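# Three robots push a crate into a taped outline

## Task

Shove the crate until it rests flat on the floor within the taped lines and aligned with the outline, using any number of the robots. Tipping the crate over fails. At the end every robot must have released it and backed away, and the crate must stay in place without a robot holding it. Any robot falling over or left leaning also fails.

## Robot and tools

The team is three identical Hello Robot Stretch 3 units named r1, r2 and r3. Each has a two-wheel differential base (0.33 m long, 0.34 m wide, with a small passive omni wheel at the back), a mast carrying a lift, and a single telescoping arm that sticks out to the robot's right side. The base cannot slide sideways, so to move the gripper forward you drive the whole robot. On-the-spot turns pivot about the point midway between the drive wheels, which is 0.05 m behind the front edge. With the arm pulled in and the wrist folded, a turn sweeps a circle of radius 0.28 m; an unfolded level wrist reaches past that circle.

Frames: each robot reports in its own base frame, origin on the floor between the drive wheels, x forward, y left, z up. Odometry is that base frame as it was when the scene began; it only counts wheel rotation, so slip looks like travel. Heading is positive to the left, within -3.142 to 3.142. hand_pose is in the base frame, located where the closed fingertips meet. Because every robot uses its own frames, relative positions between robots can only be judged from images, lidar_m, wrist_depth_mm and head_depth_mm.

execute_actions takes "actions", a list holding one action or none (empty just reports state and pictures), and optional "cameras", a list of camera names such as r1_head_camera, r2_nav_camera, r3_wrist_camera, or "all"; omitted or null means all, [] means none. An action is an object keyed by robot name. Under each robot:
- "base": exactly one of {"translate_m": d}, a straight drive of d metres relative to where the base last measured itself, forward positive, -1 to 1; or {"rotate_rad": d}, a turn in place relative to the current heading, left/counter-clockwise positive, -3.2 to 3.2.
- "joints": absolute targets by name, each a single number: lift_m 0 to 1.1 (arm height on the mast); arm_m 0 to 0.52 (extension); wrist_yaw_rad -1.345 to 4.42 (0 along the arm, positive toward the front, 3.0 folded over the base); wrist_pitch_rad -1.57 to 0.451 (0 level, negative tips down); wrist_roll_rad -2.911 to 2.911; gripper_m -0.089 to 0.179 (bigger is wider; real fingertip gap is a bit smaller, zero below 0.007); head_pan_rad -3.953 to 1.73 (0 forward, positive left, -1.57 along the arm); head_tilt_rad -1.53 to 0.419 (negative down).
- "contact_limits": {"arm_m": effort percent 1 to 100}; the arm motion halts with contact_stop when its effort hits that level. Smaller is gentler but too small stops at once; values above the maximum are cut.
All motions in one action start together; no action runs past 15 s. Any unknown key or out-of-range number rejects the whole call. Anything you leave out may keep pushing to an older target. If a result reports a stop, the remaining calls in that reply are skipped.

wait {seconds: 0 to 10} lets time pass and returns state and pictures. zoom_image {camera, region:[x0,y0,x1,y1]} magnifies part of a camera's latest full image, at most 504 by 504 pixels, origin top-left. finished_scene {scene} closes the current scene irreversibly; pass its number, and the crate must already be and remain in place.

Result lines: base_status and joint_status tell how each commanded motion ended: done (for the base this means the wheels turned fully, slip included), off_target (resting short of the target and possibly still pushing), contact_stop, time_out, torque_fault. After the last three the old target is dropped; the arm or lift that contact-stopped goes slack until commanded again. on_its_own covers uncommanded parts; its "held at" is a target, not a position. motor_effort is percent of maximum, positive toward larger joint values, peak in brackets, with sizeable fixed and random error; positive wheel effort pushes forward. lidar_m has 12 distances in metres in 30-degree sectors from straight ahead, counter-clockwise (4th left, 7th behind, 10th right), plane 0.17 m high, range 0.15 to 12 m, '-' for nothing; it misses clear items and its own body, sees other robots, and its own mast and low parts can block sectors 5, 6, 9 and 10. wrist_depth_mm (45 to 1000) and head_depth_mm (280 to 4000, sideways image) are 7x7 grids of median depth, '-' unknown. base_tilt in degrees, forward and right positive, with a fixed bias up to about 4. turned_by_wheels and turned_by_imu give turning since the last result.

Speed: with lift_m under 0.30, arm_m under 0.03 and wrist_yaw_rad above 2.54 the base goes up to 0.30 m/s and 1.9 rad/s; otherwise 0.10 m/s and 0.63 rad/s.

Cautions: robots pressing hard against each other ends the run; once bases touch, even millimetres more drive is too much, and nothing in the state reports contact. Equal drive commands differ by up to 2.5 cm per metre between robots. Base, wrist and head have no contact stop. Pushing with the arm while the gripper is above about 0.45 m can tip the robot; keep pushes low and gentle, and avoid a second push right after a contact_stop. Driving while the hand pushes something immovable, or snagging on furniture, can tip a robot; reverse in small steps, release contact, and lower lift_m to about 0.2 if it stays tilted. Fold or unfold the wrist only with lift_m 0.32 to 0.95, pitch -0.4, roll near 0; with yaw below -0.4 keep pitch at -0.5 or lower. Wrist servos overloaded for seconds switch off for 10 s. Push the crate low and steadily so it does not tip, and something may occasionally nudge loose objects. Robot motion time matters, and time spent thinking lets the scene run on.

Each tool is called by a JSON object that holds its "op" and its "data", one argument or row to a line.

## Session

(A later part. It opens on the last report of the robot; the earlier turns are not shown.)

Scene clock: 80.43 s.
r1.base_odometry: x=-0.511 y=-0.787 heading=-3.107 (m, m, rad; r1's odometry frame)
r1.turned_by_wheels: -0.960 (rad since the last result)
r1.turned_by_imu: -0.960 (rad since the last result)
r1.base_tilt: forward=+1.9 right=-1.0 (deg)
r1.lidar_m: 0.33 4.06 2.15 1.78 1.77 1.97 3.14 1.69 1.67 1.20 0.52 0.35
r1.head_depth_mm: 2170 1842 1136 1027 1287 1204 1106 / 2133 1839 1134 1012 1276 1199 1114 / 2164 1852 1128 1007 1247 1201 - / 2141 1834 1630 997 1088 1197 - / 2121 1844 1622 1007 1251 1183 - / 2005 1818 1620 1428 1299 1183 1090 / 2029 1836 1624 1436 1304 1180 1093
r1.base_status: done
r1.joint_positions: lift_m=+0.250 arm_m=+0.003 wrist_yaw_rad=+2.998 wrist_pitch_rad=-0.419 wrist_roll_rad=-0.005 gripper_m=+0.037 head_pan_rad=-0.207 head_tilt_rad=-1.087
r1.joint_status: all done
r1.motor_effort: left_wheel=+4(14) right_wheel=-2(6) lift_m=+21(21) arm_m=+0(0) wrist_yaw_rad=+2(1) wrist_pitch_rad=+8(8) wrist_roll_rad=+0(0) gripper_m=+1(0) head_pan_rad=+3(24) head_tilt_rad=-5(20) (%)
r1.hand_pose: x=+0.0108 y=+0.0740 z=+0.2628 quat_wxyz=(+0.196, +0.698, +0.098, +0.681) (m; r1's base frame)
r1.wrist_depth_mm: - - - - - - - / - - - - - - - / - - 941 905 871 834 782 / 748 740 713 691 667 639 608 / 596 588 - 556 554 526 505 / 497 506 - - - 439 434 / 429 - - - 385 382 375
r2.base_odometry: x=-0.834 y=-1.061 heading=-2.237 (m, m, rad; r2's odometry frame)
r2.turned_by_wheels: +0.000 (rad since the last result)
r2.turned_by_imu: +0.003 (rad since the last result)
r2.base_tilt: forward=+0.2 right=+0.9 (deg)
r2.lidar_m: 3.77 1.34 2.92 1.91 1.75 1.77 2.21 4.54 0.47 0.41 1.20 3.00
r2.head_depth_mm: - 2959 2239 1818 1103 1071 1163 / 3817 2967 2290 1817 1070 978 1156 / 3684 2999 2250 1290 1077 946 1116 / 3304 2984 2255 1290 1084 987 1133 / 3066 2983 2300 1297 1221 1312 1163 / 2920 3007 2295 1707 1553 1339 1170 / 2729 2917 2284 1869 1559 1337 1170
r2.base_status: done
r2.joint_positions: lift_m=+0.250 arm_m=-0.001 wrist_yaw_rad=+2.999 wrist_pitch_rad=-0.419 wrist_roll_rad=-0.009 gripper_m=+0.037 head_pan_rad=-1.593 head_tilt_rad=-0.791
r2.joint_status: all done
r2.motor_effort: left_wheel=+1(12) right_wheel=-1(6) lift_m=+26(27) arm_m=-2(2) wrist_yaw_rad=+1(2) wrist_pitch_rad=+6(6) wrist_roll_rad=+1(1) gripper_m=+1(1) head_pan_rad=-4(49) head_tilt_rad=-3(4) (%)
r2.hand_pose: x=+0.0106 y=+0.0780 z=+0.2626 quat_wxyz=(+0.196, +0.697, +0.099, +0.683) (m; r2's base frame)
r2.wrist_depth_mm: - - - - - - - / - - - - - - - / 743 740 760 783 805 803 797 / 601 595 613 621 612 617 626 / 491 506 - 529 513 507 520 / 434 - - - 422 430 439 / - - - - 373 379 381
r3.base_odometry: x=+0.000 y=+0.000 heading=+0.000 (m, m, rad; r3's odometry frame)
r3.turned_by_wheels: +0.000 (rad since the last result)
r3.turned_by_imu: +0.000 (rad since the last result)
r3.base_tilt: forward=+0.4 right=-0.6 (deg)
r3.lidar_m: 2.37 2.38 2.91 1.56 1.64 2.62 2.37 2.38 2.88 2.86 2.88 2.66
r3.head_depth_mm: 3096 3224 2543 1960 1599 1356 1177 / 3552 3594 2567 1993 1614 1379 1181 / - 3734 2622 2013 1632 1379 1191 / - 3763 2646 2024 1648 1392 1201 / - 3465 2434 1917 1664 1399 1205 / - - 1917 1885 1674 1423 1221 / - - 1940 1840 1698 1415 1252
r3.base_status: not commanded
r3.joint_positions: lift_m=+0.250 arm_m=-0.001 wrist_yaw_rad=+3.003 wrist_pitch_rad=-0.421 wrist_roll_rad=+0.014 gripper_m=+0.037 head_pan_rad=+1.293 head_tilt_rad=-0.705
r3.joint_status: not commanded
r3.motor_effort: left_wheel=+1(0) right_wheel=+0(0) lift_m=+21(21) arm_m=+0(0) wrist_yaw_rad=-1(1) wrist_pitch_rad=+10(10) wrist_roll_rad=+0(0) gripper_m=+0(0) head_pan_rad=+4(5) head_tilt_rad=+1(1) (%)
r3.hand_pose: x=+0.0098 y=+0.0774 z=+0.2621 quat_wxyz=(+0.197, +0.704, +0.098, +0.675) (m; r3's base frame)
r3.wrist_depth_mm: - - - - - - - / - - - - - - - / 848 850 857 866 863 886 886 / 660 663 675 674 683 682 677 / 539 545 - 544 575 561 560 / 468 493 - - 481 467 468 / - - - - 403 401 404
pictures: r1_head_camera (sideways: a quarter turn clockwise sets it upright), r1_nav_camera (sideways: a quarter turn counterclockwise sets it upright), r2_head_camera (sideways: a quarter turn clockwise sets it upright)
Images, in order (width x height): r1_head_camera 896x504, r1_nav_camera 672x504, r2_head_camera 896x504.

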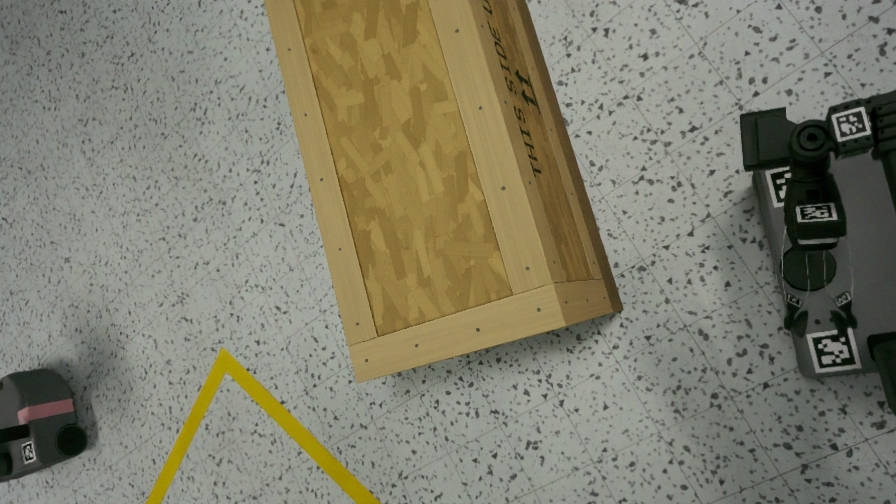

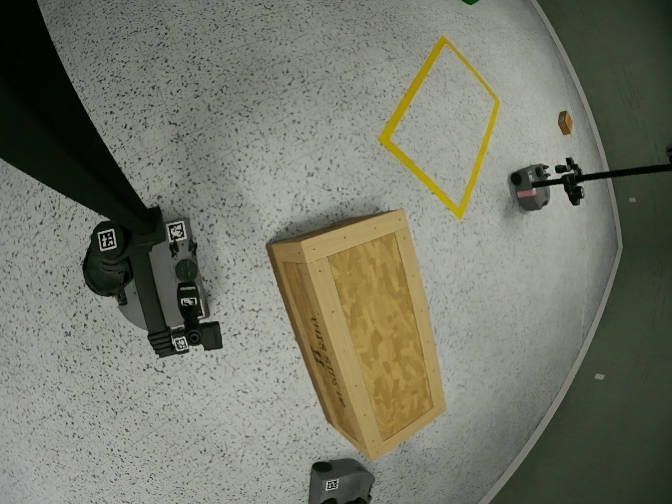

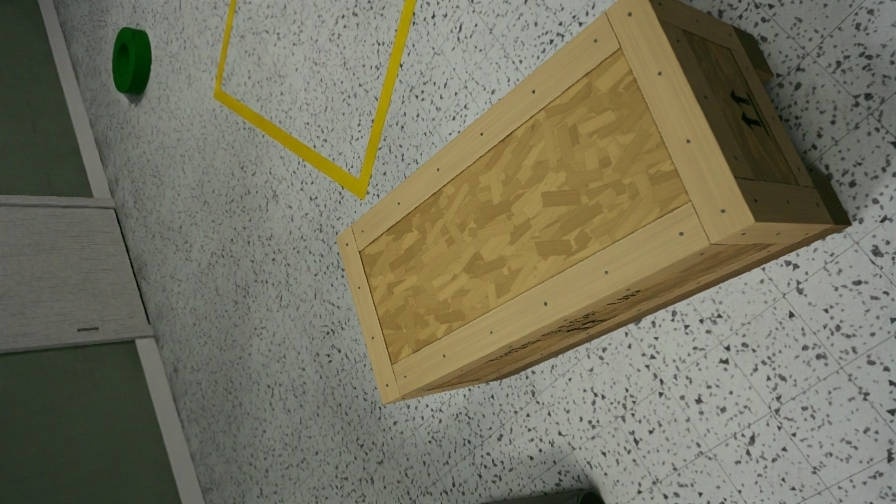

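{"op": "execute_actions", "data": {
  "actions": [
    {"r1":{"base":{"rotate_rad":0.12},"joints":{"lift_m":0.47}},"r2":{"base":{"rotate_rad":-2.04},"joints":{"head_pan_rad":0,"head_tilt_rad":-0.9}}}
  ],
  "cameras": []
}}

{"op": "execute_actions", "data": {
  "actions": [
    {"r1":{"base":{"translate_m":0.6}},"r2":{"base":{"translate_m":-0.08},"joints":{"lift_m":0.47}}}
  ],
  "cameras": ["r1_head_camera","r2_head_camera","r3_head_camera"]
}}

Scene clock: 103.97 s.
r1.base_odometry: x=-0.511 y=-0.787 heading=-2.987 (m, m, rad; r1's odometry frame)
r1.turned_by_wheels: +0.120 (rad since the last result)
r1.turned_by_imu: +0.120 (rad since the last result)
r1.base_tilt: forward=+1.9 right=-0.9 (deg)
r1.lidar_m: 0.33 3.31 2.00 1.77 1.77 2.10 3.67 1.67 1.76 1.15 0.45 0.34
r1.head_depth_mm: 2145 1865 1134 1014 1258 1201 1114 / 2115 1848 1133 1014 1238 1208 - / 2122 1844 1621 1005 1137 1194 - / 2117 1826 1623 1002 1044 1184 - / 2050 1828 1624 1376 1294 1185 - / 2053 1832 1605 1436 1300 1182 1089 / 2095 1835 1603 1445 1297 1182 1090
r1.base_status: done
r1.joint_positions: lift_m=+0.470 arm_m=+0.003 wrist_yaw_rad=+2.998 wrist_pitch_rad=-0.419 wrist_roll_rad=-0.005 gripper_m=+0.037 head_pan_rad=-0.207 head_tilt_rad=-1.087
r1.joint_status: all done
r1.motor_effort: left_wheel=-2(11) right_wheel=+2(9) lift_m=+39(42) arm_m=+0(0) wrist_yaw_rad=+1(1) wrist_pitch_rad=+7(8) wrist_roll_rad=+0(0) gripper_m=+0(1) head_pan_rad=+4(3) head_tilt_rad=-6(5) (%)
r1.hand_pose: x=+0.0108 y=+0.0740 z=+0.4821 quat_wxyz=(+0.196, +0.698, +0.098, +0.681) (m; r1's base frame)
r1.wrist_depth_mm: - - - - - - - / - - - - - - - / - - - - - - - / - - - - - - 974 / 956 897 - 854 866 834 795 / 780 775 - 727 685 703 659 / 676 642 646 619 610 595 593
r2.base_odometry: x=-0.834 y=-1.061 heading=+2.006 (m, m, rad; r2's odometry frame)
r2.turned_by_wheels: -2.040 (rad since the last result)
r2.turned_by_imu: -2.016 (rad since the last result)
r2.base_tilt: forward=+0.2 right=+0.9 (deg)
r2.lidar_m: 0.45 0.41 1.20 3.04 1.40 1.34 2.68 1.85 1.75 1.79 2.33 5.18
r2.head_depth_mm: 2899 2295 1968 1664 1433 1258 1136 / 2900 2287 1969 1661 1429 1265 1127 / 3143 2430 1975 1673 1382 1265 1133 / 3120 2468 1999 1672 1053 1233 1139 / 3181 2433 1997 1169 1014 1011 1136 / 3173 2456 1984 1175 1014 1088 1132 / 3270 2465 2005 1177 1035 1256 1146
r2.base_status: done
r2.joint_positions: lift_m=+0.250 arm_m=-0.001 wrist_yaw_rad=+2.999 wrist_pitch_rad=-0.419 wrist_roll_rad=-0.009 gripper_m=+0.037 head_pan_rad=-0.007 head_tilt_rad=-0.889
r2.joint_status: all done
r2.motor_effort: left_wheel=+2(13) right_wheel=-2(7) lift_m=+26(26) arm_m=-2(2) wrist_yaw_rad=+1(2) wrist_pitch_rad=+6(6) wrist_roll_rad=+1(1) gripper_m=+0(0) head_pan_rad=+3(46) head_tilt_rad=-4(16) (%)
r2.hand_pose: x=+0.0106 y=+0.0780 z=+0.2626 quat_wxyz=(+0.196, +0.697, +0.099, +0.683) (m; r2's base frame)
r2.wrist_depth_mm: - - - - - - 750 / - - - - - - 619 / 764 742 760 782 795 801 507 / 591 602 613 611 630 629 444 / 495 493 - 527 512 514 394 / 433 - - - 416 434 410 / - - - - 374 376 378
r3.base_odometry: x=+0.000 y=+0.000 heading=+0.000 (m, m, rad; r3's odometry frame)
r3.turned_by_wheels: +0.000 (rad since the last result)
r3.turned_by_imu: -0.001 (rad since the last result)
r3.base_tilt: forward=+0.4 right=-0.5 (deg)
r3.lidar_m: 2.37 2.38 2.90 1.56 1.65 2.63 2.36 2.37 2.87 2.86 2.87 2.66
r3.head_depth_mm: 3056 3220 2520 1959 1609 1357 1175 / 3538 3599 2577 1994 1614 1368 1183 / - 3739 2603 2014 1636 1380 1191 / - 3813 2640 2035 1652 1384 1199 / - 3399 2449 1936 1668 1401 1210 / - 3387 1913 1879 1686 1407 1219 / - - 1955 1832 1696 1424 1246
r3.base_status: not commanded
r3.joint_positions: lift_m=+0.250 arm_m=-0.001 wrist_yaw_rad=+3.003 wrist_pitch_rad=-0.421 wrist_roll_rad=+0.014 gripper_m=+0.037 head_pan_rad=+1.293 head_tilt_rad=-0.705
r3.joint_status: not commanded
r3.motor_effort: left_wheel=+0(0) right_wheel=+0(0) lift_m=+21(21) arm_m=+0(0) wrist_yaw_rad=-3(2) wrist_pitch_rad=+10(10) wrist_roll_rad=+0(0) gripper_m=+0(1) head_pan_rad=+3(4) head_tilt_rad=+2(2) (%)
r3.hand_pose: x=+0.0098 y=+0.0774 z=+0.2621 quat_wxyz=(+0.197, +0.704, +0.098, +0.675) (m; r3's base frame)
r3.wrist_depth_mm: - - - - - - - / - - - - - - - / 857 859 874 870 856 883 894 / 660 667 670 669 672 681 689 / 544 543 - 549 573 556 549 / 465 486 - - 483 467 469 / - - - - 405 401 401
pictures: none
No camera images: the call's "cameras" was empty. Leave "cameras" out to get every camera's image.

Scene clock: 113.37 s.
r1.base_odometry: x=-1.104 y=-0.879 heading=-2.987 (m, m, rad; r1's odometry frame)
r1.turned_by_wheels: +0.000 (rad since the last result)
r1.turned_by_imu: -1.449 (rad since the last result)
r1.base_tilt: forward=+1.8 right=-1.1 (deg)
r1.lidar_m: 0.16 - 0.15 1.82 2.79 1.93 1.81 1.84 2.37 3.98 1.93 1.29
r1.head_depth_mm: 2134 1839 1628 1455 1316 1202 1113 / 2047 1756 1629 1444 1309 1209 - / 1994 1621 1617 1452 1310 1197 - / 2108 1778 1621 1446 1306 1173 - / 2124 1826 1118 998 900 825 - / 2113 1826 1113 1000 903 823 1082 / 2093 1820 1111 997 901 822 1078
r1.base_status: translate_m off_target (by the wheels' count: +0.5998 of +0.6000)
r1.joint_positions: lift_m=+0.470 arm_m=+0.003 wrist_yaw_rad=+3.000 wrist_pitch_rad=-0.417 wrist_roll_rad=-0.005 gripper_m=+0.037 head_pan_rad=-0.206 head_tilt_rad=-1.091
r1.joint_status: not commanded
r1.on_its_own: left_wheel is at rest, and its effort (+38) is outside its rest range (-18 to +18); right_wheel is at rest, and its effort (+24) is outside its rest range (-18 to +18)
r1.motor_effort: left_wheel=+38(70) right_wheel=+24(62) lift_m=+35(39) arm_m=+0(0) wrist_yaw_rad=+0(2) wrist_pitch_rad=+7(7) wrist_roll_rad=+0(0) gripper_m=+0(0) head_pan_rad=+3(3) head_tilt_rad=-4(6) (%)
r1.hand_pose: x=+0.0105 y=+0.0743 z=+0.4827 quat_wxyz=(+0.195, +0.698, +0.098, +0.682) (m; r1's base frame)
r1.wrist_depth_mm: - - - - - - - / - - - - - - - / - - - - - 469 450 / - - - - 372 365 351 / 937 934 - 859 319 294 285 / 795 767 - 726 381 249 242 / 658 650 652 628 228 212 207
r2.base_odometry: x=-0.800 y=-1.134 heading=+2.006 (m, m, rad; r2's odometry frame)
r2.turned_by_wheels: +0.000 (rad since the last result)
r2.turned_by_imu: -0.002 (rad since the last result)
r2.base_tilt: forward=+0.2 right=+0.9 (deg)
r2.lidar_m: 0.51 0.49 3.02 3.10 1.30 1.28 2.63 1.82 1.71 1.75 2.29 5.24
r2.head_depth_mm: 2996 2342 1968 1651 1429 1267 1131 / 2920 2330 1985 1672 1434 1269 1131 / 3132 2438 1990 1656 1421 1261 1131 / 3181 2451 1976 1172 1148 1280 1139 / 3192 2407 1980 1172 1031 1193 1135 / 3170 2449 1986 1177 1032 1235 1138 / 3234 2473 1393 1175 1168 1275 1145
r2.base_status: done
r2.joint_positions: lift_m=+0.470 arm_m=-0.001 wrist_yaw_rad=+2.999 wrist_pitch_rad=-0.419 wrist_roll_rad=-0.009 gripper_m=+0.037 head_pan_rad=-0.007 head_tilt_rad=-0.890
r2.joint_status: all done
r2.motor_effort: left_wheel=+3(8) right_wheel=-2(10) lift_m=+38(41) arm_m=-2(2) wrist_yaw_rad=+1(1) wrist_pitch_rad=+6(6) wrist_roll_rad=+0(1) gripper_m=+1(1) head_pan_rad=+3(4) head_tilt_rad=-4(5) (%)
r2.hand_pose: x=+0.0106 y=+0.0780 z=+0.4822 quat_wxyz=(+0.196, +0.697, +0.099, +0.683) (m; r2's base frame)
r2.wrist_depth_mm: - - - - - - - / - - - - - - 820 / - - - - - - 703 / 933 942 947 957 975 957 599 / 774 772 - 792 820 796 534 / 663 662 - 669 653 672 481 / 577 578 587 591 580 600 519
r3.base_odometry: x=+0.000 y=+0.000 heading=+0.000 (m, m, rad; r3's odometry frame)
r3.turned_by_wheels: +0.000 (rad since the last result)
r3.turned_by_imu: -0.001 (rad since the last result)
r3.base_tilt: forward=+0.4 right=-0.6 (deg)
r3.lidar_m: 2.37 2.39 2.91 1.56 1.65 2.62 2.36 2.38 2.87 2.86 2.87 2.66
r3.head_depth_mm: 3056 3231 2503 1977 1611 1350 1179 / 3509 3560 2567 1987 1625 1369 1183 / - 3724 2604 2026 1630 1379 1192 / - 3570 2648 2036 1651 1383 1199 / - 1964 2092 1925 1669 1394 1210 / - - 1913 1879 1695 1410 1211 / - - 1953 1833 1709 1427 1249
r3.base_status: not commanded
r3.joint_positions: lift_m=+0.250 arm_m=-0.001 wrist_yaw_rad=+3.003 wrist_pitch_rad=-0.421 wrist_roll_rad=+0.014 gripper_m=+0.037 head_pan_rad=+1.293 head_tilt_rad=-0.705
r3.joint_status: not commanded
r3.motor_effort: left_wheel=+0(1) right_wheel=+0(0) lift_m=+21(21) arm_m=+0(0) wrist_yaw_rad=-1(2) wrist_pitch_rad=+10(10) wrist_roll_rad=+0(0) gripper_m=+0(1) head_pan_rad=+4(3) head_tilt_rad=+3(2) (%)
r3.hand_pose: x=+0.0098 y=+0.0774 z=+0.2621 quat_wxyz=(+0.197, +0.704, +0.098, +0.675) (m; r3's base frame)
r3.wrist_depth_mm: - - - - - - - / - - - - - - - / 859 848 876 875 876 876 878 / 671 675 666 680 680 671 684 / 541 546 - 552 575 554 557 / 464 491 - - 482 465 469 / - - - - 401 404 407
pictures: r1_head_camera (sideways: a quarter turn clockwise sets it upright), r2_head_camera (sideways: a quarter turn clockwise sets it upright), r3_head_camera (sideways: a quarter turn clockwise sets it upright)
Images, in order (width x height): r1_head_camera 896x504, r2_head_camera 896x504, r3_head_camera 896x504.

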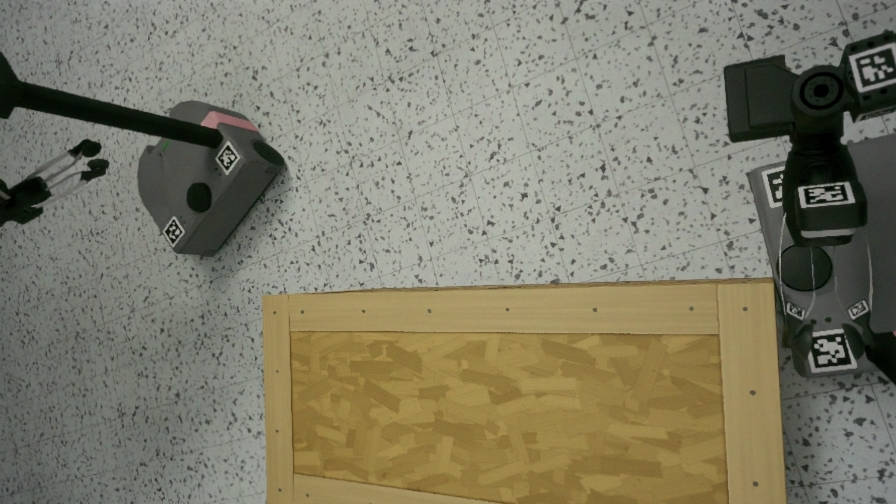

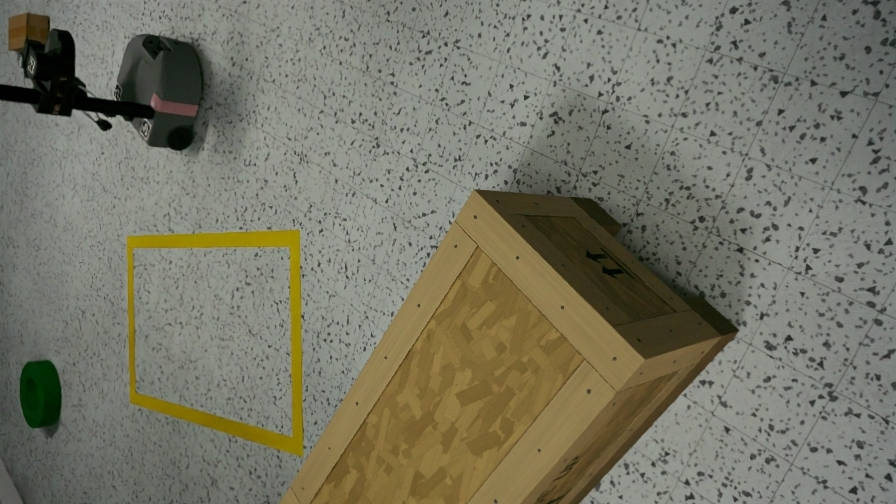

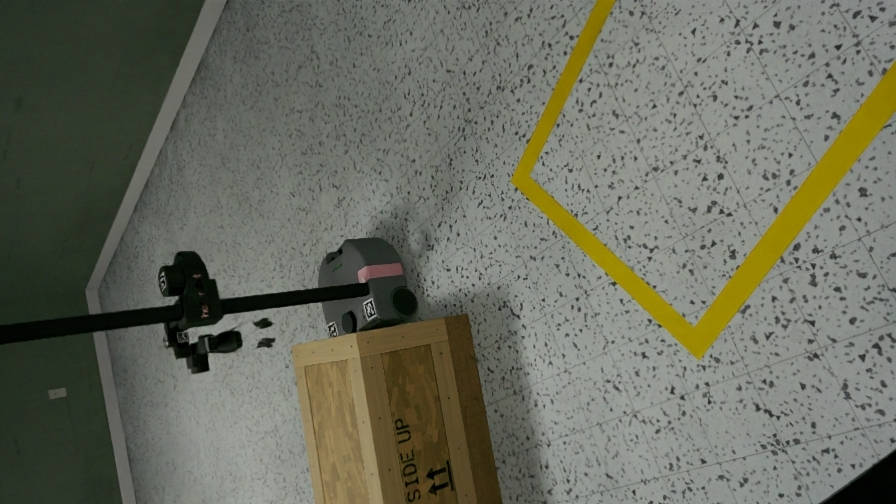

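{"op": "execute_actions", "data": {
  "actions": [
    {"r1":{"base":{"translate_m":-0.4}},"r2":{"base":{"rotate_rad":-0.62}},"r3":{"base":{"rotate_rad":1.91},"joints":{"head_pan_rad":0,"head_tilt_rad":-0.8}}}
  ],
  "cameras": []
}}

{"op": "execute_actions", "data": {
  "actions": [
    {"r1":{"base":{"rotate_rad":-0.56},"joints":{"lift_m":0.27,"head_pan_rad":0.4,"head_tilt_rad":-1.0}},"r2":{"base":{"translate_m":0.416}},"r3":{"base":{"translate_m":0.9}}}
  ],
  "cameras": ["r1_head_camera","r3_head_camera"]
}}

Scene clock: 156.97 s.
r1.base_odometry: x=-0.708 y=-0.817 heading=-2.987 (m, m, rad; r1's odometry frame)
r1.turned_by_wheels: +0.000 (rad since the last result)
r1.turned_by_imu: +0.001 (rad since the last result)
r1.base_tilt: forward=+1.9 right=-0.9 (deg)
r1.lidar_m: 0.44 0.48 2.04 4.67 2.17 1.51 1.41 1.44 1.87 4.01 2.15 1.58
r1.head_depth_mm: 2159 1868 1633 1453 1308 1197 1113 / 2119 1843 1618 1448 1311 1213 - / 1824 1768 1619 1445 1304 1194 - / 2145 1803 1615 1435 1305 1189 - / 2102 1460 1322 1191 1272 1177 - / 2112 1274 1110 1003 1259 1183 1092 / 2102 1259 1112 996 1244 1184 1092
r1.base_status: done
r1.joint_positions: lift_m=+0.470 arm_m=+0.003 wrist_yaw_rad=+3.000 wrist_pitch_rad=-0.417 wrist_roll_rad=-0.005 gripper_m=+0.037 head_pan_rad=-0.206 head_tilt_rad=-1.091
r1.joint_status: not commanded
r1.motor_effort: left_wheel=+1(31) right_wheel=+1(20) lift_m=+35(34) arm_m=+0(0) wrist_yaw_rad=+2(1) wrist_pitch_rad=+7(7) wrist_roll_rad=+0(0) gripper_m=+0(0) head_pan_rad=+3(2) head_tilt_rad=-4(3) (%)
r1.hand_pose: x=+0.0105 y=+0.0743 z=+0.4827 quat_wxyz=(+0.195, +0.698, +0.098, +0.682) (m; r1's base frame)
r1.wrist_depth_mm: - - - - - - - / - - - - - - - / - - - - - - - / - - - - - - 550 / 964 955 - 874 857 826 548 / 786 754 - 732 702 699 563 / 658 672 640 634 605 605 587
r2.base_odometry: x=-0.800 y=-1.134 heading=+1.387 (m, m, rad; r2's odometry frame)
r2.turned_by_wheels: -0.620 (rad since the last result)
r2.turned_by_imu: -0.616 (rad since the last result)
r2.base_tilt: forward=+0.2 right=+0.9 (deg)
r2.lidar_m: 4.19 0.55 0.49 1.68 3.04 3.72 1.28 2.97 1.89 1.72 1.73 2.12
r2.head_depth_mm: 3127 2390 1967 1673 1433 1257 1129 / 3129 2414 1965 1668 1441 1261 1130 / 3180 2376 1974 1662 1440 1272 1132 / 3174 2421 1973 1666 1453 1269 1131 / 3221 2460 1970 1665 1446 1269 1130 / 3188 2414 2002 1681 1448 1275 1141 / 3224 2446 2013 1688 1136 1161 1112
r2.base_status: done
r2.joint_positions: lift_m=+0.470 arm_m=-0.001 wrist_yaw_rad=+2.999 wrist_pitch_rad=-0.419 wrist_roll_rad=-0.009 gripper_m=+0.037 head_pan_rad=-0.007 head_tilt_rad=-0.890
r2.joint_status: not commanded
r2.motor_effort: left_wheel=+3(8) right_wheel=-2(5) lift_m=+37(38) arm_m=-2(1) wrist_yaw_rad=+1(1) wrist_pitch_rad=+6(6) wrist_roll_rad=+1(1) gripper_m=+0(0) head_pan_rad=+4(5) head_tilt_rad=-4(4) (%)
r2.hand_pose: x=+0.0106 y=+0.0780 z=+0.4822 quat_wxyz=(+0.196, +0.697, +0.099, +0.683) (m; r2's base frame)
r2.wrist_depth_mm: - - - - - - - / - - - - 703 626 666 / - - - - 653 543 560 / 936 948 949 951 656 628 672 / 781 767 - 794 698 745 778 / 655 668 - 671 664 667 690 / 573 578 596 583 575 597 597
r3.base_odometry: x=+0.000 y=+0.000 heading=+1.910 (m, m, rad; r3's odometry frame)
r3.turned_by_wheels: +1.910 (rad since the last result)
r3.turned_by_imu: +1.876 (rad since the last result)
r3.base_tilt: forward=+0.4 right=-0.6 (deg)
r3.lidar_m: 1.57 2.97 2.39 2.37 2.58 2.89 2.86 3.00 2.38 2.37 2.60 1.56
r3.head_depth_mm: - 2876 1714 1786 1499 1297 1138 / - 2938 1782 1806 1513 1306 1149 / 3845 2950 1879 1813 1533 1313 1155 / - 2595 2020 1843 1542 1324 1161 / - 2983 2320 1870 1561 1335 1173 / - 3143 2352 1879 1568 1344 1183 / - 3182 2375 1910 1572 1359 1189
r3.base_status: done
r3.joint_positions: lift_m=+0.250 arm_m=-0.001 wrist_yaw_rad=+3.002 wrist_pitch_rad=-0.421 wrist_roll_rad=+0.014 gripper_m=+0.037 head_pan_rad=+0.007 head_tilt_rad=-0.790
r3.joint_status: all done
r3.motor_effort: left_wheel=-2(9) right_wheel=+3(14) lift_m=+21(21) arm_m=+0(0) wrist_yaw_rad=-2(2) wrist_pitch_rad=+10(10) wrist_roll_rad=+0(0) gripper_m=+1(0) head_pan_rad=-5(59) head_tilt_rad=-4(13) (%)
r3.hand_pose: x=+0.0098 y=+0.0774 z=+0.2621 quat_wxyz=(+0.197, +0.704, +0.098, +0.675) (m; r3's base frame)
r3.wrist_depth_mm: - - - - - - - / - - - - - - - / 856 867 866 868 866 871 877 / 667 660 672 674 671 675 673 / 542 541 - 550 571 550 558 / 469 488 - - 478 466 468 / - - - - 403 404 405
pictures: none
No camera images: the call's "cameras" was empty. Leave "cameras" out to get every camera's image.

Scene clock: 162.07 s.
r1.base_odometry: x=-0.708 y=-0.817 heading=+2.737 (m, m, rad; r1's odometry frame)
r1.turned_by_wheels: -0.560 (rad since the last result)
r1.turned_by_imu: -0.562 (rad since the last result)
r1.base_tilt: forward=+1.9 right=-1.0 (deg)
r1.lidar_m: 3.59 0.45 0.47 1.41 4.67 2.26 1.54 1.42 1.43 1.81 3.82 2.15
r1.head_depth_mm: 2525 2091 1761 1527 1345 1210 1094 / 2546 2083 1770 1529 1346 1213 1094 / 2521 2077 1767 1527 1341 1213 1096 / 2469 1993 1757 1537 1353 1197 1109 / 2292 1780 1237 1095 1217 1213 1125 / 2488 1918 1207 1057 1074 1197 1103 / 2494 2052 1211 1057 1069 1200 1085
r1.base_status: done
r1.joint_positions: lift_m=+0.270 arm_m=+0.003 wrist_yaw_rad=+3.000 wrist_pitch_rad=-0.417 wrist_roll_rad=-0.005 gripper_m=+0.037 head_pan_rad=+0.393 head_tilt_rad=-1.001
r1.joint_status: all done
r1.motor_effort: left_wheel=+3(9) right_wheel=-3(4) lift_m=+21(29) arm_m=+0(0) wrist_yaw_rad=+1(0) wrist_pitch_rad=+7(7) wrist_roll_rad=+0(0) gripper_m=+0(0) head_pan_rad=+3(26) head_tilt_rad=+0(8) (%)
r1.hand_pose: x=+0.0105 y=+0.0743 z=+0.2832 quat_wxyz=(+0.195, +0.698, +0.098, +0.682) (m; r1's base frame)
r1.wrist_depth_mm: - - - - 597 442 353 / - - - - 637 469 368 / - - 993 981 699 503 394 / 796 788 756 725 695 525 438 / 649 593 - 582 586 536 492 / 514 514 - - 461 460 460 / 450 - - - 410 396 397
r2.base_odometry: x=-0.724 y=-0.725 heading=+1.387 (m, m, rad; r2's odometry frame)
r2.turned_by_wheels: +0.000 (rad since the last result)
r2.turned_by_imu: +0.002 (rad since the last result)
r2.base_tilt: forward=+0.2 right=+0.9 (deg)
r2.lidar_m: 4.02 1.24 0.39 0.38 0.41 3.83 1.69 2.84 1.81 1.65 1.66 2.05
r2.head_depth_mm: 3108 2393 1970 1655 1432 1264 1128 / 3095 2443 1962 1661 1436 1261 1133 / 3182 2415 1993 1671 1438 1268 1130 / 3195 2445 1991 1669 1446 1278 1135 / 3212 2434 1971 1669 1445 1274 1136 / 3220 2481 2000 1680 1449 1271 1133 / 3176 2464 2009 1668 1451 1271 1141
r2.base_status: done
r2.joint_positions: lift_m=+0.470 arm_m=-0.001 wrist_yaw_rad=+2.999 wrist_pitch_rad=-0.419 wrist_roll_rad=-0.009 gripper_m=+0.037 head_pan_rad=-0.007 head_tilt_rad=-0.890
r2.joint_status: not commanded
r2.motor_effort: left_wheel=+3(9) right_wheel=-3(3) lift_m=+37(37) arm_m=-2(1) wrist_yaw_rad=+1(1) wrist_pitch_rad=+6(6) wrist_roll_rad=+1(1) gripper_m=+0(0) head_pan_rad=+5(4) head_tilt_rad=-4(3) (%)
r2.hand_pose: x=+0.0106 y=+0.0780 z=+0.4822 quat_wxyz=(+0.196, +0.697, +0.099, +0.683) (m; r2's base frame)
r2.wrist_depth_mm: - - - 960 - - - / - - 601 595 - - - / - - 474 479 497 - - / 936 929 513 529 563 964 - / 761 773 - 603 793 800 804 / 666 664 - 687 645 690 680 / 569 571 591 585 584 594 595
r3.base_odometry: x=-0.299 y=+0.849 heading=+1.910 (m, m, rad; r3's odometry frame)
r3.turned_by_wheels: +0.000 (rad since the last result)
r3.turned_by_imu: -0.003 (rad since the last result)
r3.base_tilt: forward=+0.4 right=-0.6 (deg)
r3.lidar_m: 0.74 1.24 2.27 2.24 2.44 3.69 3.73 3.15 2.51 2.51 0.79 0.73
r3.head_depth_mm: - 2862 2215 1244 1111 1261 1141 / - 2791 2237 1260 1153 1298 1147 / - 2742 2259 1280 1246 1309 1147 / - 3041 2291 1281 1342 1321 1156 / - 3056 2246 1643 1559 1338 1168 / 3908 1332 2275 1697 1570 1343 1178 / - 3218 2215 1848 1577 1352 1183
r3.base_status: done
r3.joint_positions: lift_m=+0.250 arm_m=-0.001 wrist_yaw_rad=+3.002 wrist_pitch_rad=-0.421 wrist_roll_rad=+0.014 gripper_m=+0.037 head_pan_rad=+0.007 head_tilt_rad=-0.791
r3.joint_status: not commanded
r3.motor_effort: left_wheel=-1(8) right_wheel=+2(12) lift_m=+21(21) arm_m=+0(0) wrist_yaw_rad=-1(3) wrist_pitch_rad=+10(10) wrist_roll_rad=+0(0) gripper_m=+0(0) head_pan_rad=-4(4) head_tilt_rad=-3(4) (%)
r3.hand_pose: x=+0.0099 y=+0.0774 z=+0.2621 quat_wxyz=(+0.197, +0.704, +0.098, +0.675) (m; r3's base frame)
r3.wrist_depth_mm: - - - - - - - / - - - - - - - / 859 871 867 865 885 886 882 / 661 666 668 682 667 682 674 / 544 547 - 550 571 550 550 / 468 494 - - 484 469 467 / - - - - 401 403 406
pictures: r1_head_camera (sideways: a quarter turn clockwise sets it upright), r3_head_camera (sideways: a quarter turn clockwise sets it upright)
Images, in order (width x height): r1_head_camera 896x504, r3_head_camera 896x504.

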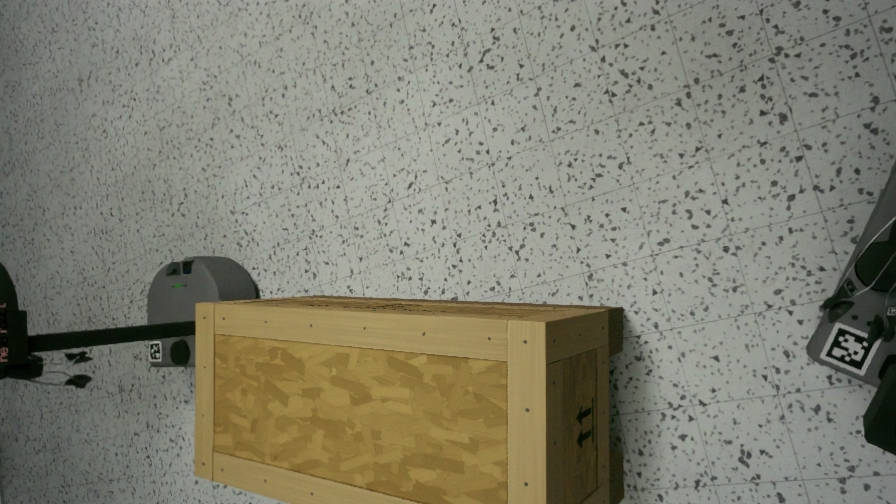

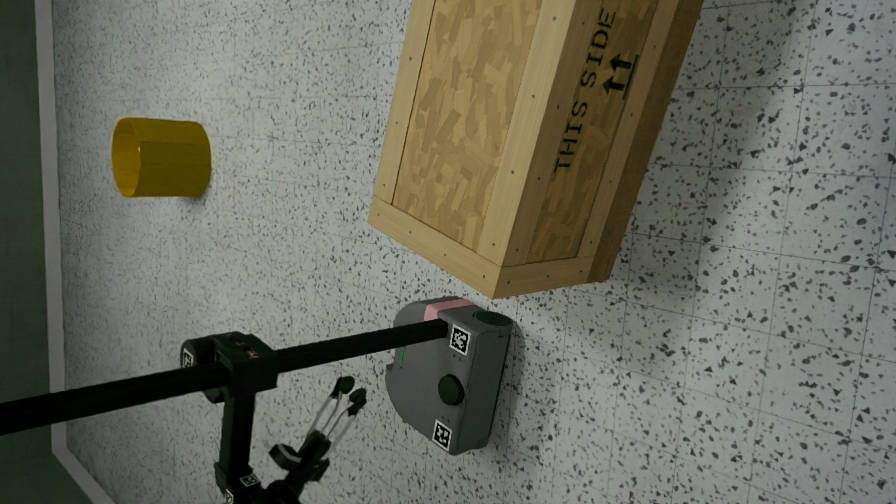

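{"op": "execute_actions", "data": {
  "actions": [
    {"r1":{"base":{"translate_m":0.75}},"r2":{"base":{"rotate_rad":1.485},"joints":{"head_tilt_rad":-1.15}},"r3":{"base":{"translate_m":0.40}}}
  ],
  "cameras": []
}}

{"op": "execute_actions", "data": {
  "actions": [
    {"r1":{"base":{"rotate_rad":1.976},"joints":{"head_pan_rad":0,"head_tilt_rad":-1.15}},"r2":{"base":{"translate_m":0.25}},"r3":{"base":{"rotate_rad":-0.37},"joints":{"lift_m":0.47,"head_tilt_rad":-1.15}}}
  ],
  "cameras": ["r1_head_camera","r2_head_camera","r3_head_camera"]
}}

Scene clock: 177.27 s.
r1.base_odometry: x=-1.398 y=-0.522 heading=+2.737 (m, m, rad; r1's odometry frame)
r1.turned_by_wheels: +0.000 (rad since the last result)
r1.turned_by_imu: -0.002 (rad since the last result)
r1.base_tilt: forward=+1.9 right=-1.0 (deg)
r1.lidar_m: 2.95 1.10 0.46 0.37 0.37 0.40 2.17 2.01 2.04 2.57 3.57 1.48
r1.head_depth_mm: 2547 2095 1766 1538 1347 1211 1100 / 2534 2072 1755 1526 1360 1216 1097 / 2552 2078 1769 1519 1345 1211 1094 / 2534 2095 1761 1530 1338 1206 1112 / 2444 2061 1758 1516 1337 1206 1122 / 2413 2048 1746 1518 1331 1211 1112 / 2355 1946 1460 1490 1159 1151 1071
r1.base_status: done
r1.joint_positions: lift_m=+0.270 arm_m=+0.003 wrist_yaw_rad=+3.000 wrist_pitch_rad=-0.417 wrist_roll_rad=-0.005 gripper_m=+0.037 head_pan_rad=+0.393 head_tilt_rad=-1.000
r1.joint_status: not commanded
r1.motor_effort: left_wheel=+3(16) right_wheel=-2(5) lift_m=+21(22) arm_m=+0(0) wrist_yaw_rad=+1(1) wrist_pitch_rad=+7(7) wrist_roll_rad=+0(0) gripper_m=+0(0) head_pan_rad=+4(3) head_tilt_rad=-1(0) (%)
r1.hand_pose: x=+0.0105 y=+0.0743 z=+0.2832 quat_wxyz=(+0.195, +0.698, +0.098, +0.682) (m; r1's base frame)
r1.wrist_depth_mm: 291 - 366 418 499 605 - / 307 326 396 452 554 903 871 / 328 353 440 491 614 854 869 / 348 387 484 544 658 682 664 / 373 420 - 577 601 561 531 / 396 459 - - 474 469 454 / 428 - - - 409 398 392
r2.base_odometry: x=-0.724 y=-0.725 heading=+2.872 (m, m, rad; r2's odometry frame)
r2.turned_by_wheels: +1.485 (rad since the last result)
r2.turned_by_imu: +1.472 (rad since the last result)
r2.base_tilt: forward=+0.2 right=+1.0 (deg)
r2.lidar_m: 0.38 0.40 3.60 1.69 3.23 1.90 1.66 1.65 1.93 3.40 0.90 0.40
r2.head_depth_mm: 1919 1714 1541 1398 1274 1189 - / 1931 1681 1126 988 1254 1187 1122 / 1952 1202 1077 977 1197 1184 - / 1952 1204 1082 979 1189 1187 - / 1956 1220 1082 988 1188 1190 - / 1944 1736 1505 1413 1283 1194 1107 / 1156 1280 1424 1416 1293 1190 1114
r2.base_status: done
r2.joint_positions: lift_m=+0.470 arm_m=-0.001 wrist_yaw_rad=+2.999 wrist_pitch_rad=-0.419 wrist_roll_rad=-0.009 gripper_m=+0.037 head_pan_rad=-0.007 head_tilt_rad=-1.136
r2.joint_status: all done
r2.motor_effort: left_wheel=-2(7) right_wheel=+3(7) lift_m=+38(38) arm_m=-2(2) wrist_yaw_rad=+2(1) wrist_pitch_rad=+6(6) wrist_roll_rad=+1(1) gripper_m=+0(0) head_pan_rad=+3(2) head_tilt_rad=-5(22) (%)
r2.hand_pose: x=+0.0106 y=+0.0780 z=+0.4822 quat_wxyz=(+0.196, +0.697, +0.099, +0.683) (m; r2's base frame)
r2.wrist_depth_mm: - - - - - - - / - - - - - - - / - - - - - - - / 940 939 938 997 974 967 883 / 779 782 - 794 800 790 387 / 652 662 - 665 658 681 392 / 584 585 582 591 584 546 400
r3.base_odometry: x=-0.432 y=+1.226 heading=+1.910 (m, m, rad; r3's odometry frame)
r3.turned_by_wheels: +0.000 (rad since the last result)
r3.turned_by_imu: -0.002 (rad since the last result)
r3.base_tilt: forward=+0.4 right=-0.5 (deg)
r3.lidar_m: 0.37 0.45 2.22 2.19 2.38 3.63 4.12 3.24 2.59 0.60 0.40 0.36
r3.head_depth_mm: 3842 2873 2200 1780 1047 904 837 / - 2613 2224 1801 1056 913 931 / 3985 2642 2271 1818 1068 915 1053 / - 3055 2299 1853 1122 940 1119 / - 3078 2320 1860 1548 1313 1167 / - 3148 2339 1870 1414 1335 1178 / - 3150 2141 1741 1390 1299 1186
r3.base_status: done
r3.joint_positions: lift_m=+0.250 arm_m=-0.001 wrist_yaw_rad=+3.002 wrist_pitch_rad=-0.421 wrist_roll_rad=+0.014 gripper_m=+0.037 head_pan_rad=+0.007 head_tilt_rad=-0.791
r3.joint_status: not commanded
r3.motor_effort: left_wheel=-1(9) right_wheel=+2(11) lift_m=+21(22) arm_m=+0(0) wrist_yaw_rad=-1(1) wrist_pitch_rad=+10(10) wrist_roll_rad=+0(0) gripper_m=+0(0) head_pan_rad=-5(5) head_tilt_rad=-5(4) (%)
r3.hand_pose: x=+0.0100 y=+0.0774 z=+0.2621 quat_wxyz=(+0.197, +0.704, +0.098, +0.675) (m; r3's base frame)
r3.wrist_depth_mm: - - - - - - - / - - - - - - - / 851 851 868 862 869 897 704 / 663 666 663 673 676 678 662 / 547 544 - 548 568 554 556 / 470 490 - - 480 471 470 / - - - - 403 401 402
pictures: none
No camera images: the call's "cameras" was empty. Leave "cameras" out to get every camera's image.

Scene clock: 180.77 s.
r1.base_odometry: x=-1.398 y=-0.522 heading=-1.571 (m, m, rad; r1's odometry frame)
r1.turned_by_wheels: +1.976 (rad since the last result)
r1.turned_by_imu: +1.975 (rad since the last result)
r1.base_tilt: forward=+1.9 right=-1.0 (deg)
r1.lidar_m: 0.37 0.38 2.32 2.01 2.01 2.34 3.57 1.48 3.14 2.73 0.52 0.38
r1.head_depth_mm: 1932 1739 1088 982 1256 1194 1101 / 1892 1492 1081 979 1252 1198 1101 / 1851 1528 1084 987 1248 1191 - / 1977 1741 1076 984 1240 1197 - / 1968 1736 1073 976 1238 1195 - / 1940 1734 1083 971 1254 1176 1117 / 1936 1729 1552 1393 1275 1175 1099
r1.base_status: done
r1.joint_positions: lift_m=+0.270 arm_m=+0.003 wrist_yaw_rad=+3.000 wrist_pitch_rad=-0.417 wrist_roll_rad=-0.005 gripper_m=+0.037 head_pan_rad=+0.007 head_tilt_rad=-1.137
r1.joint_status: all done
r1.motor_effort: left_wheel=-2(10) right_wheel=+2(12) lift_m=+21(21) arm_m=+0(0) wrist_yaw_rad=+0(0) wrist_pitch_rad=+7(7) wrist_roll_rad=+0(0) gripper_m=+0(1) head_pan_rad=-2(20) head_tilt_rad=-5(17) (%)
r1.hand_pose: x=+0.0105 y=+0.0743 z=+0.2832 quat_wxyz=(+0.195, +0.698, +0.098, +0.682) (m; r1's base frame)
r1.wrist_depth_mm: - - - - - - - / - - - - - - - / - - 962 941 896 862 806 / 790 793 742 725 703 687 404 / 638 608 - 577 577 545 410 / 521 507 - - 465 470 416 / 446 - - - 405 401 392
r2.base_odometry: x=-0.965 y=-0.658 heading=+2.871 (m, m, rad; r2's odometry frame)
r2.turned_by_wheels: +0.000 (rad since the last result)
r2.turned_by_imu: +0.001 (rad since the last result)
r2.base_tilt: forward=+0.2 right=+0.9 (deg)
r2.lidar_m: - 0.15 0.19 1.71 3.70 2.17 1.90 1.90 2.21 3.88 0.19 0.15
r2.head_depth_mm: 1923 1720 1541 1401 1286 1168 - / 1931 1717 1122 991 897 853 1123 / 1929 1191 1080 980 894 856 - / 1939 1200 1079 982 901 858 - / 1930 1692 1082 985 896 858 - / 1963 1728 1561 1415 1282 1179 1112 / 1957 1730 1554 1392 1304 1195 1107
r2.base_status: done
r2.joint_positions: lift_m=+0.470 arm_m=-0.001 wrist_yaw_rad=+2.999 wrist_pitch_rad=-0.419 wrist_roll_rad=-0.009 gripper_m=+0.037 head_pan_rad=-0.007 head_tilt_rad=-1.136
r2.joint_status: not commanded
r2.motor_effort: left_wheel=-2(4) right_wheel=+2(8) lift_m=+38(37) arm_m=-2(2) wrist_yaw_rad=+2(1) wrist_pitch_rad=+6(6) wrist_roll_rad=+1(1) gripper_m=+0(1) head_pan_rad=+3(4) head_tilt_rad=-6(6) (%)
r2.hand_pose: x=+0.0106 y=+0.0780 z=+0.4822 quat_wxyz=(+0.196, +0.697, +0.099, +0.683) (m; r2's base frame)
r2.wrist_depth_mm: - - - - - - 704 / - - - - - - 749 / - - - - - 911 910 / 942 931 941 967 966 808 788 / 779 788 - 779 303 284 287 / 658 659 - 669 349 240 244 / 580 583 590 583 360 214 210
r3.base_odometry: x=-0.432 y=+1.226 heading=+1.540 (m, m, rad; r3's odometry frame)
r3.turned_by_wheels: -0.370 (rad since the last result)
r3.turned_by_imu: -0.365 (rad since the last result)
r3.base_tilt: forward=+0.4 right=-0.6 (deg)
r3.lidar_m: 0.36 0.38 2.49 2.19 2.19 2.58 4.13 4.12 2.90 2.56 0.51 0.37
r3.head_depth_mm: 1230 1448 1055 964 1212 1177 - / 1822 1454 1065 972 1218 1176 - / 1933 1674 1071 979 1229 1188 - / 1952 1756 1082 987 1227 1197 - / 1993 1752 1094 993 1231 1208 1125 / 2003 1775 1333 1001 1272 1213 1125 / 2017 1786 1578 1254 1289 1224 1133
r3.base_status: done
r3.joint_positions: lift_m=+0.470 arm_m=-0.001 wrist_yaw_rad=+3.002 wrist_pitch_rad=-0.421 wrist_roll_rad=+0.014 gripper_m=+0.037 head_pan_rad=+0.007 head_tilt_rad=-1.136
r3.joint_status: all done
r3.motor_effort: left_wheel=+3(12) right_wheel=-3(9) lift_m=+29(29) arm_m=+0(0) wrist_yaw_rad=-2(2) wrist_pitch_rad=+10(10) wrist_roll_rad=+0(0) gripper_m=-1(1) head_pan_rad=-3(4) head_tilt_rad=-6(27) (%)
r3.hand_pose: x=+0.0100 y=+0.0774 z=+0.4818 quat_wxyz=(+0.197, +0.704, +0.098, +0.675) (m; r3's base frame)
r3.wrist_depth_mm: - - - - - - - / - - - - - - - / - - - - - - - / - - - - - 792 415 / 843 854 - 866 862 686 401 / 714 716 - 721 743 576 410 / 622 625 624 625 623 554 410
pictures: r1_head_camera (sideways: a quarter turn clockwise sets it upright), r2_head_camera (sideways: a quarter turn clockwise sets it upright), r3_head_camera (sideways: a quarter turn clockwise sets it upright)
Images, in order (width x height): r1_head_camera 896x504, r2_head_camera 896x504, r3_head_camera 896x504.

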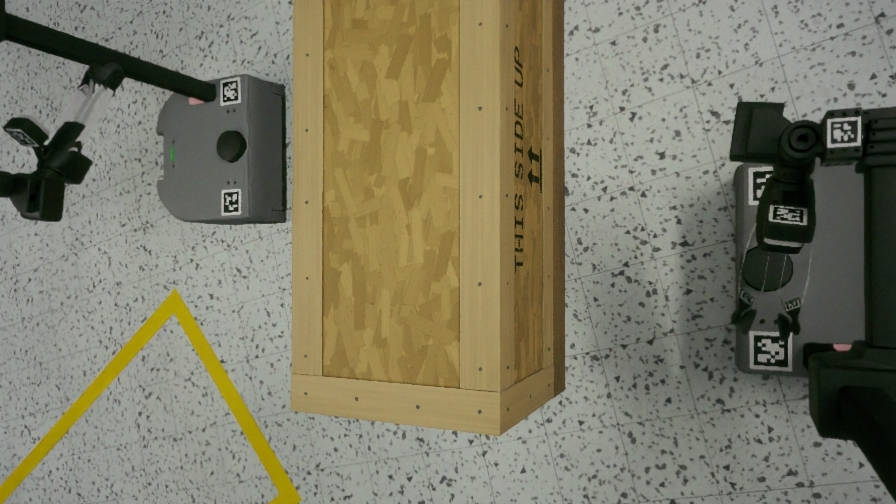

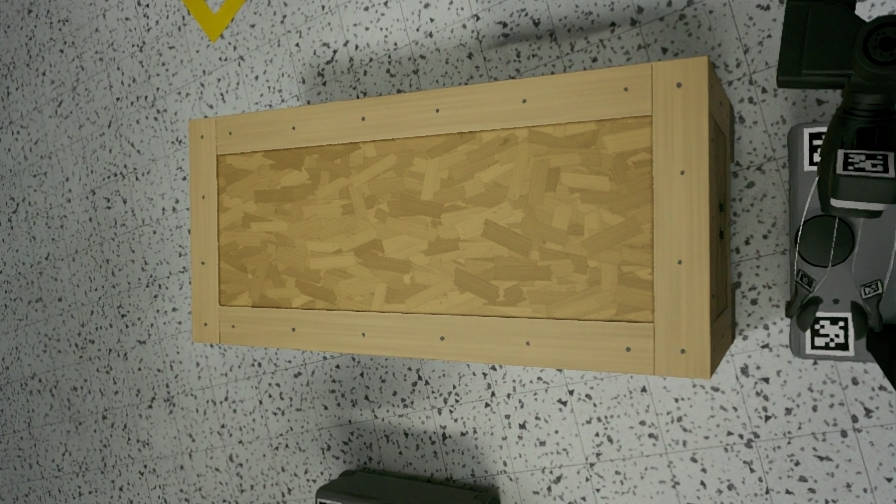

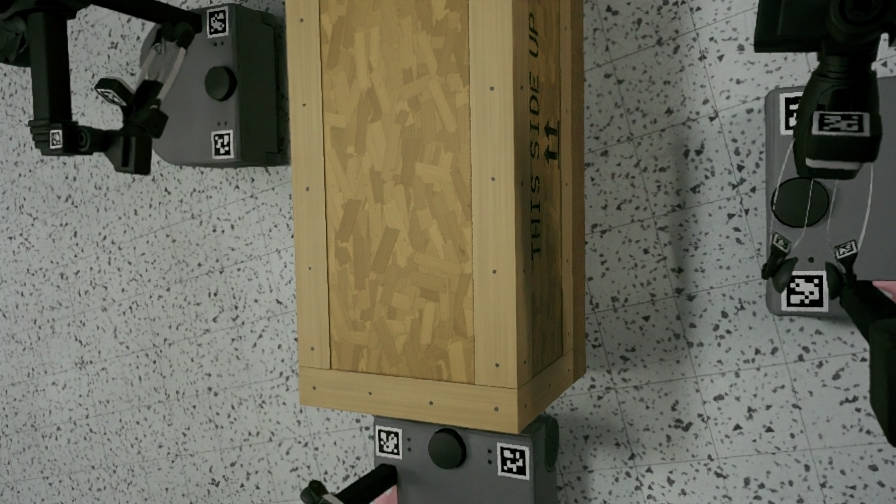

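{"op": "execute_actions", "data": {
  "actions": [
    {"r1":{"base":{"translate_m":0.2},"joints":{"lift_m":0.47}},"r2":{"base":{"translate_m":0.2}},"r3":{"base":{"rotate_rad":0.5}}}
  ],
  "cameras": ["r1_head_camera","r2_head_camera","r3_head_camera"]
}}

Scene clock: 188.43 s.
r1.base_odometry: x=-1.398 y=-0.722 heading=-1.571 (m, m, rad; r1's odometry frame)
r1.turned_by_wheels: +0.000 (rad since the last result)
r1.turned_by_imu: -0.001 (rad since the last result)
r1.base_tilt: forward=+1.9 right=-0.9 (deg)
r1.lidar_m: 0.17 0.18 0.24 2.06 2.06 2.39 3.75 1.64 3.09 0.72 0.24 0.18
r1.head_depth_mm: 1036 1730 1576 985 901 1170 1106 / 976 1395 1448 982 902 1191 - / 922 1471 1410 981 898 1187 - / 1975 1728 1501 977 898 1186 - / 1962 1718 1558 977 892 1176 - / 1964 1730 1542 972 891 1169 1118 / 1943 1710 1543 1400 1256 1173 1118
r1.base_status: done
r1.joint_positions: lift_m=+0.470 arm_m=+0.003 wrist_yaw_rad=+3.000 wrist_pitch_rad=-0.417 wrist_roll_rad=-0.005 gripper_m=+0.037 head_pan_rad=+0.007 head_tilt_rad=-1.137
r1.joint_status: all done
r1.motor_effort: left_wheel=-2(14) right_wheel=+3(11) lift_m=+39(43) arm_m=+0(0) wrist_yaw_rad=+0(0) wrist_pitch_rad=+7(7) wrist_roll_rad=+0(0) gripper_m=-1(1) head_pan_rad=-1(1) head_tilt_rad=-5(6) (%)
r1.hand_pose: x=+0.0105 y=+0.0743 z=+0.4825 quat_wxyz=(+0.195, +0.698, +0.098, +0.682) (m; r1's base frame)
r1.wrist_depth_mm: - - - - - - - / - - - - - - - / - - - - - - - / - - - - - 354 344 / 929 917 - 875 657 303 283 / 764 768 - 710 672 286 239 / 654 637 643 622 576 281 215
r2.base_odometry: x=-1.158 y=-0.605 heading=+2.872 (m, m, rad; r2's odometry frame)
r2.turned_by_wheels: +0.000 (rad since the last result)
r2.turned_by_imu: -0.005 (rad since the last result)
r2.base_tilt: forward=+0.3 right=+1.0 (deg)
r2.lidar_m: - - 0.15 1.72 3.89 2.27 1.97 1.98 2.30 0.20 0.15 -
r2.head_depth_mm: 1894 1696 1533 1399 1277 1171 - / 1921 1704 1105 985 893 826 1097 / 1927 1714 1076 976 894 827 - / 1923 1718 1077 975 902 825 - / 1936 1724 1093 978 898 830 - / 1943 1723 1548 1283 1278 1173 1104 / 1934 1732 1187 1236 1275 1191 1109
r2.base_status: translate_m off_target (by the wheels' count: +0.1997 of +0.2000)
r2.joint_positions: lift_m=+0.470 arm_m=-0.001 wrist_yaw_rad=+3.000 wrist_pitch_rad=-0.418 wrist_roll_rad=-0.009 gripper_m=+0.037 head_pan_rad=-0.002 head_tilt_rad=-1.141
r2.joint_status: not commanded
r2.on_its_own: left_wheel is at rest, and its effort (+56) is outside its rest range (-18 to +18); right_wheel is at rest, and its effort (+39) is outside its rest range (-18 to +18)
r2.motor_effort: left_wheel=+56(100) right_wheel=+39(93) lift_m=+32(38) arm_m=-2(1) wrist_yaw_rad=+1(3) wrist_pitch_rad=+5(6) wrist_roll_rad=+1(0) gripper_m=+0(0) head_pan_rad=+1(4) head_tilt_rad=-4(6) (%)
r2.hand_pose: x=+0.0104 y=+0.0782 z=+0.4828 quat_wxyz=(+0.195, +0.697, +0.098, +0.683) (m; r2's base frame)
r2.wrist_depth_mm: - - - - - - - / - - - - - - - / - - - - - - - / 943 948 961 972 967 752 695 / 771 774 - 783 289 287 287 / 667 659 - 655 234 244 244 / 575 577 592 431 209 210 213
r3.base_odometry: x=-0.432 y=+1.226 heading=+2.040 (m, m, rad; r3's odometry frame)
r3.turned_by_wheels: +0.500 (rad since the last result)
r3.turned_by_imu: +0.492 (rad since the last result)
r3.base_tilt: forward=+0.5 right=-0.5 (deg)
r3.lidar_m: 0.38 2.53 2.19 2.19 2.54 4.11 4.11 2.94 2.56 0.52 0.38 0.36
r3.head_depth_mm: 1902 1689 1060 962 917 1173 - / 1905 1689 1068 974 1085 1181 - / 1938 1718 1072 979 1237 1189 - / 842 1052 1227 1025 1284 1194 - / 855 844 819 1304 1305 1206 1127 / 2015 1725 1580 1445 1316 1209 1125 / 2011 1794 1593 1455 1320 1220 1133
r3.base_status: done
r3.joint_positions: lift_m=+0.470 arm_m=-0.001 wrist_yaw_rad=+3.002 wrist_pitch_rad=-0.421 wrist_roll_rad=+0.014 gripper_m=+0.037 head_pan_rad=+0.007 head_tilt_rad=-1.136
r3.joint_status: not commanded
r3.motor_effort: left_wheel=-2(5) right_wheel=+3(8) lift_m=+29(29) arm_m=+0(0) wrist_yaw_rad=+0(1) wrist_pitch_rad=+10(10) wrist_roll_rad=+0(0) gripper_m=+1(0) head_pan_rad=-4(4) head_tilt_rad=-7(5) (%)
r3.hand_pose: x=+0.0100 y=+0.0774 z=+0.4818 quat_wxyz=(+0.197, +0.704, +0.098, +0.675) (m; r3's base frame)
r3.wrist_depth_mm: - - - - - - - / - - - - - - - / - - - - - - - / - - - - - - - / 853 846 - 853 893 859 867 / 721 721 - 722 753 737 729 / 616 625 621 623 630 629 627
pictures: r1_head_camera (sideways: a quarter turn clockwise sets it upright), r2_head_camera (sideways: a quarter turn clockwise sets it upright), r3_head_camera (sideways: a quarter turn clockwise sets it upright)
Images, in order (width x height): r1_head_camera 896x504, r2_head_camera 896x504, r3_head_camera 896x504.

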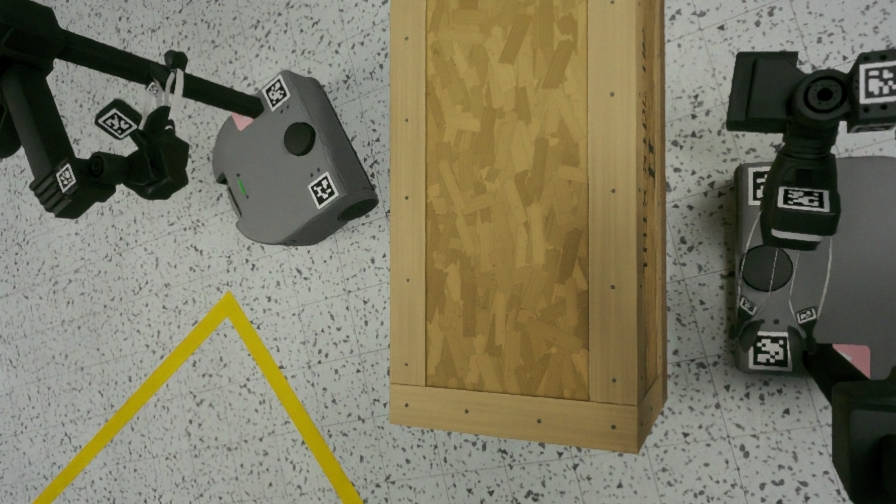

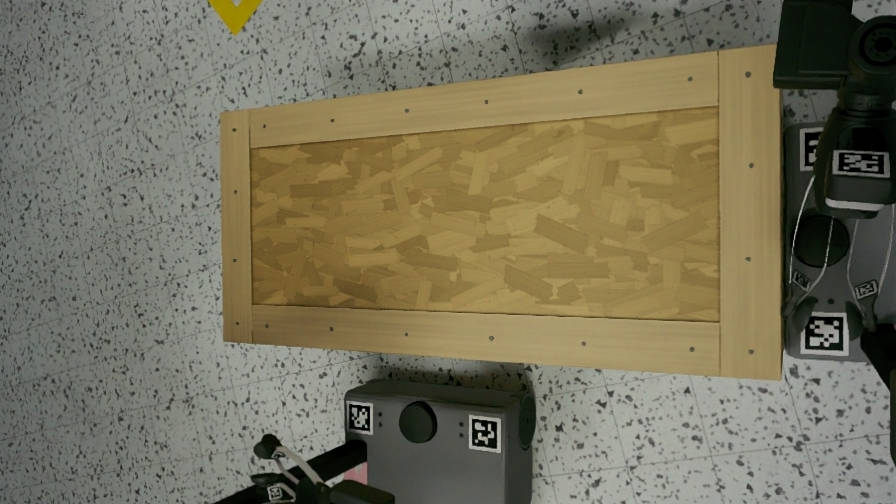

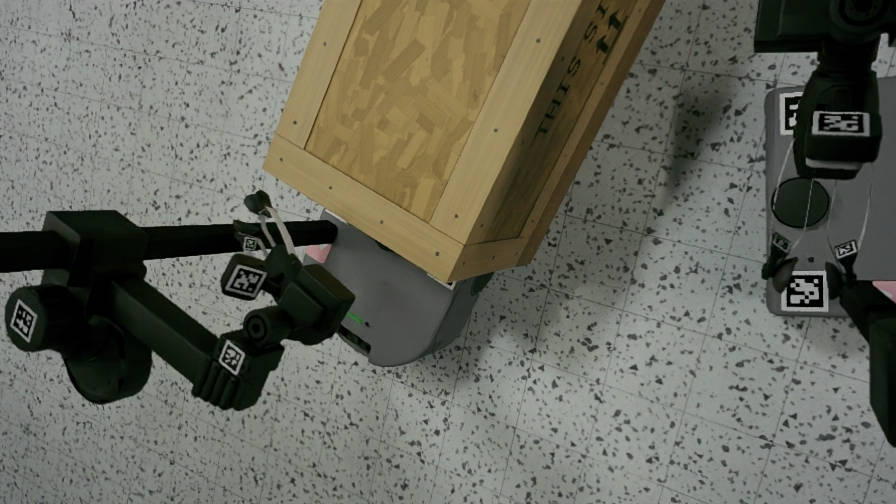

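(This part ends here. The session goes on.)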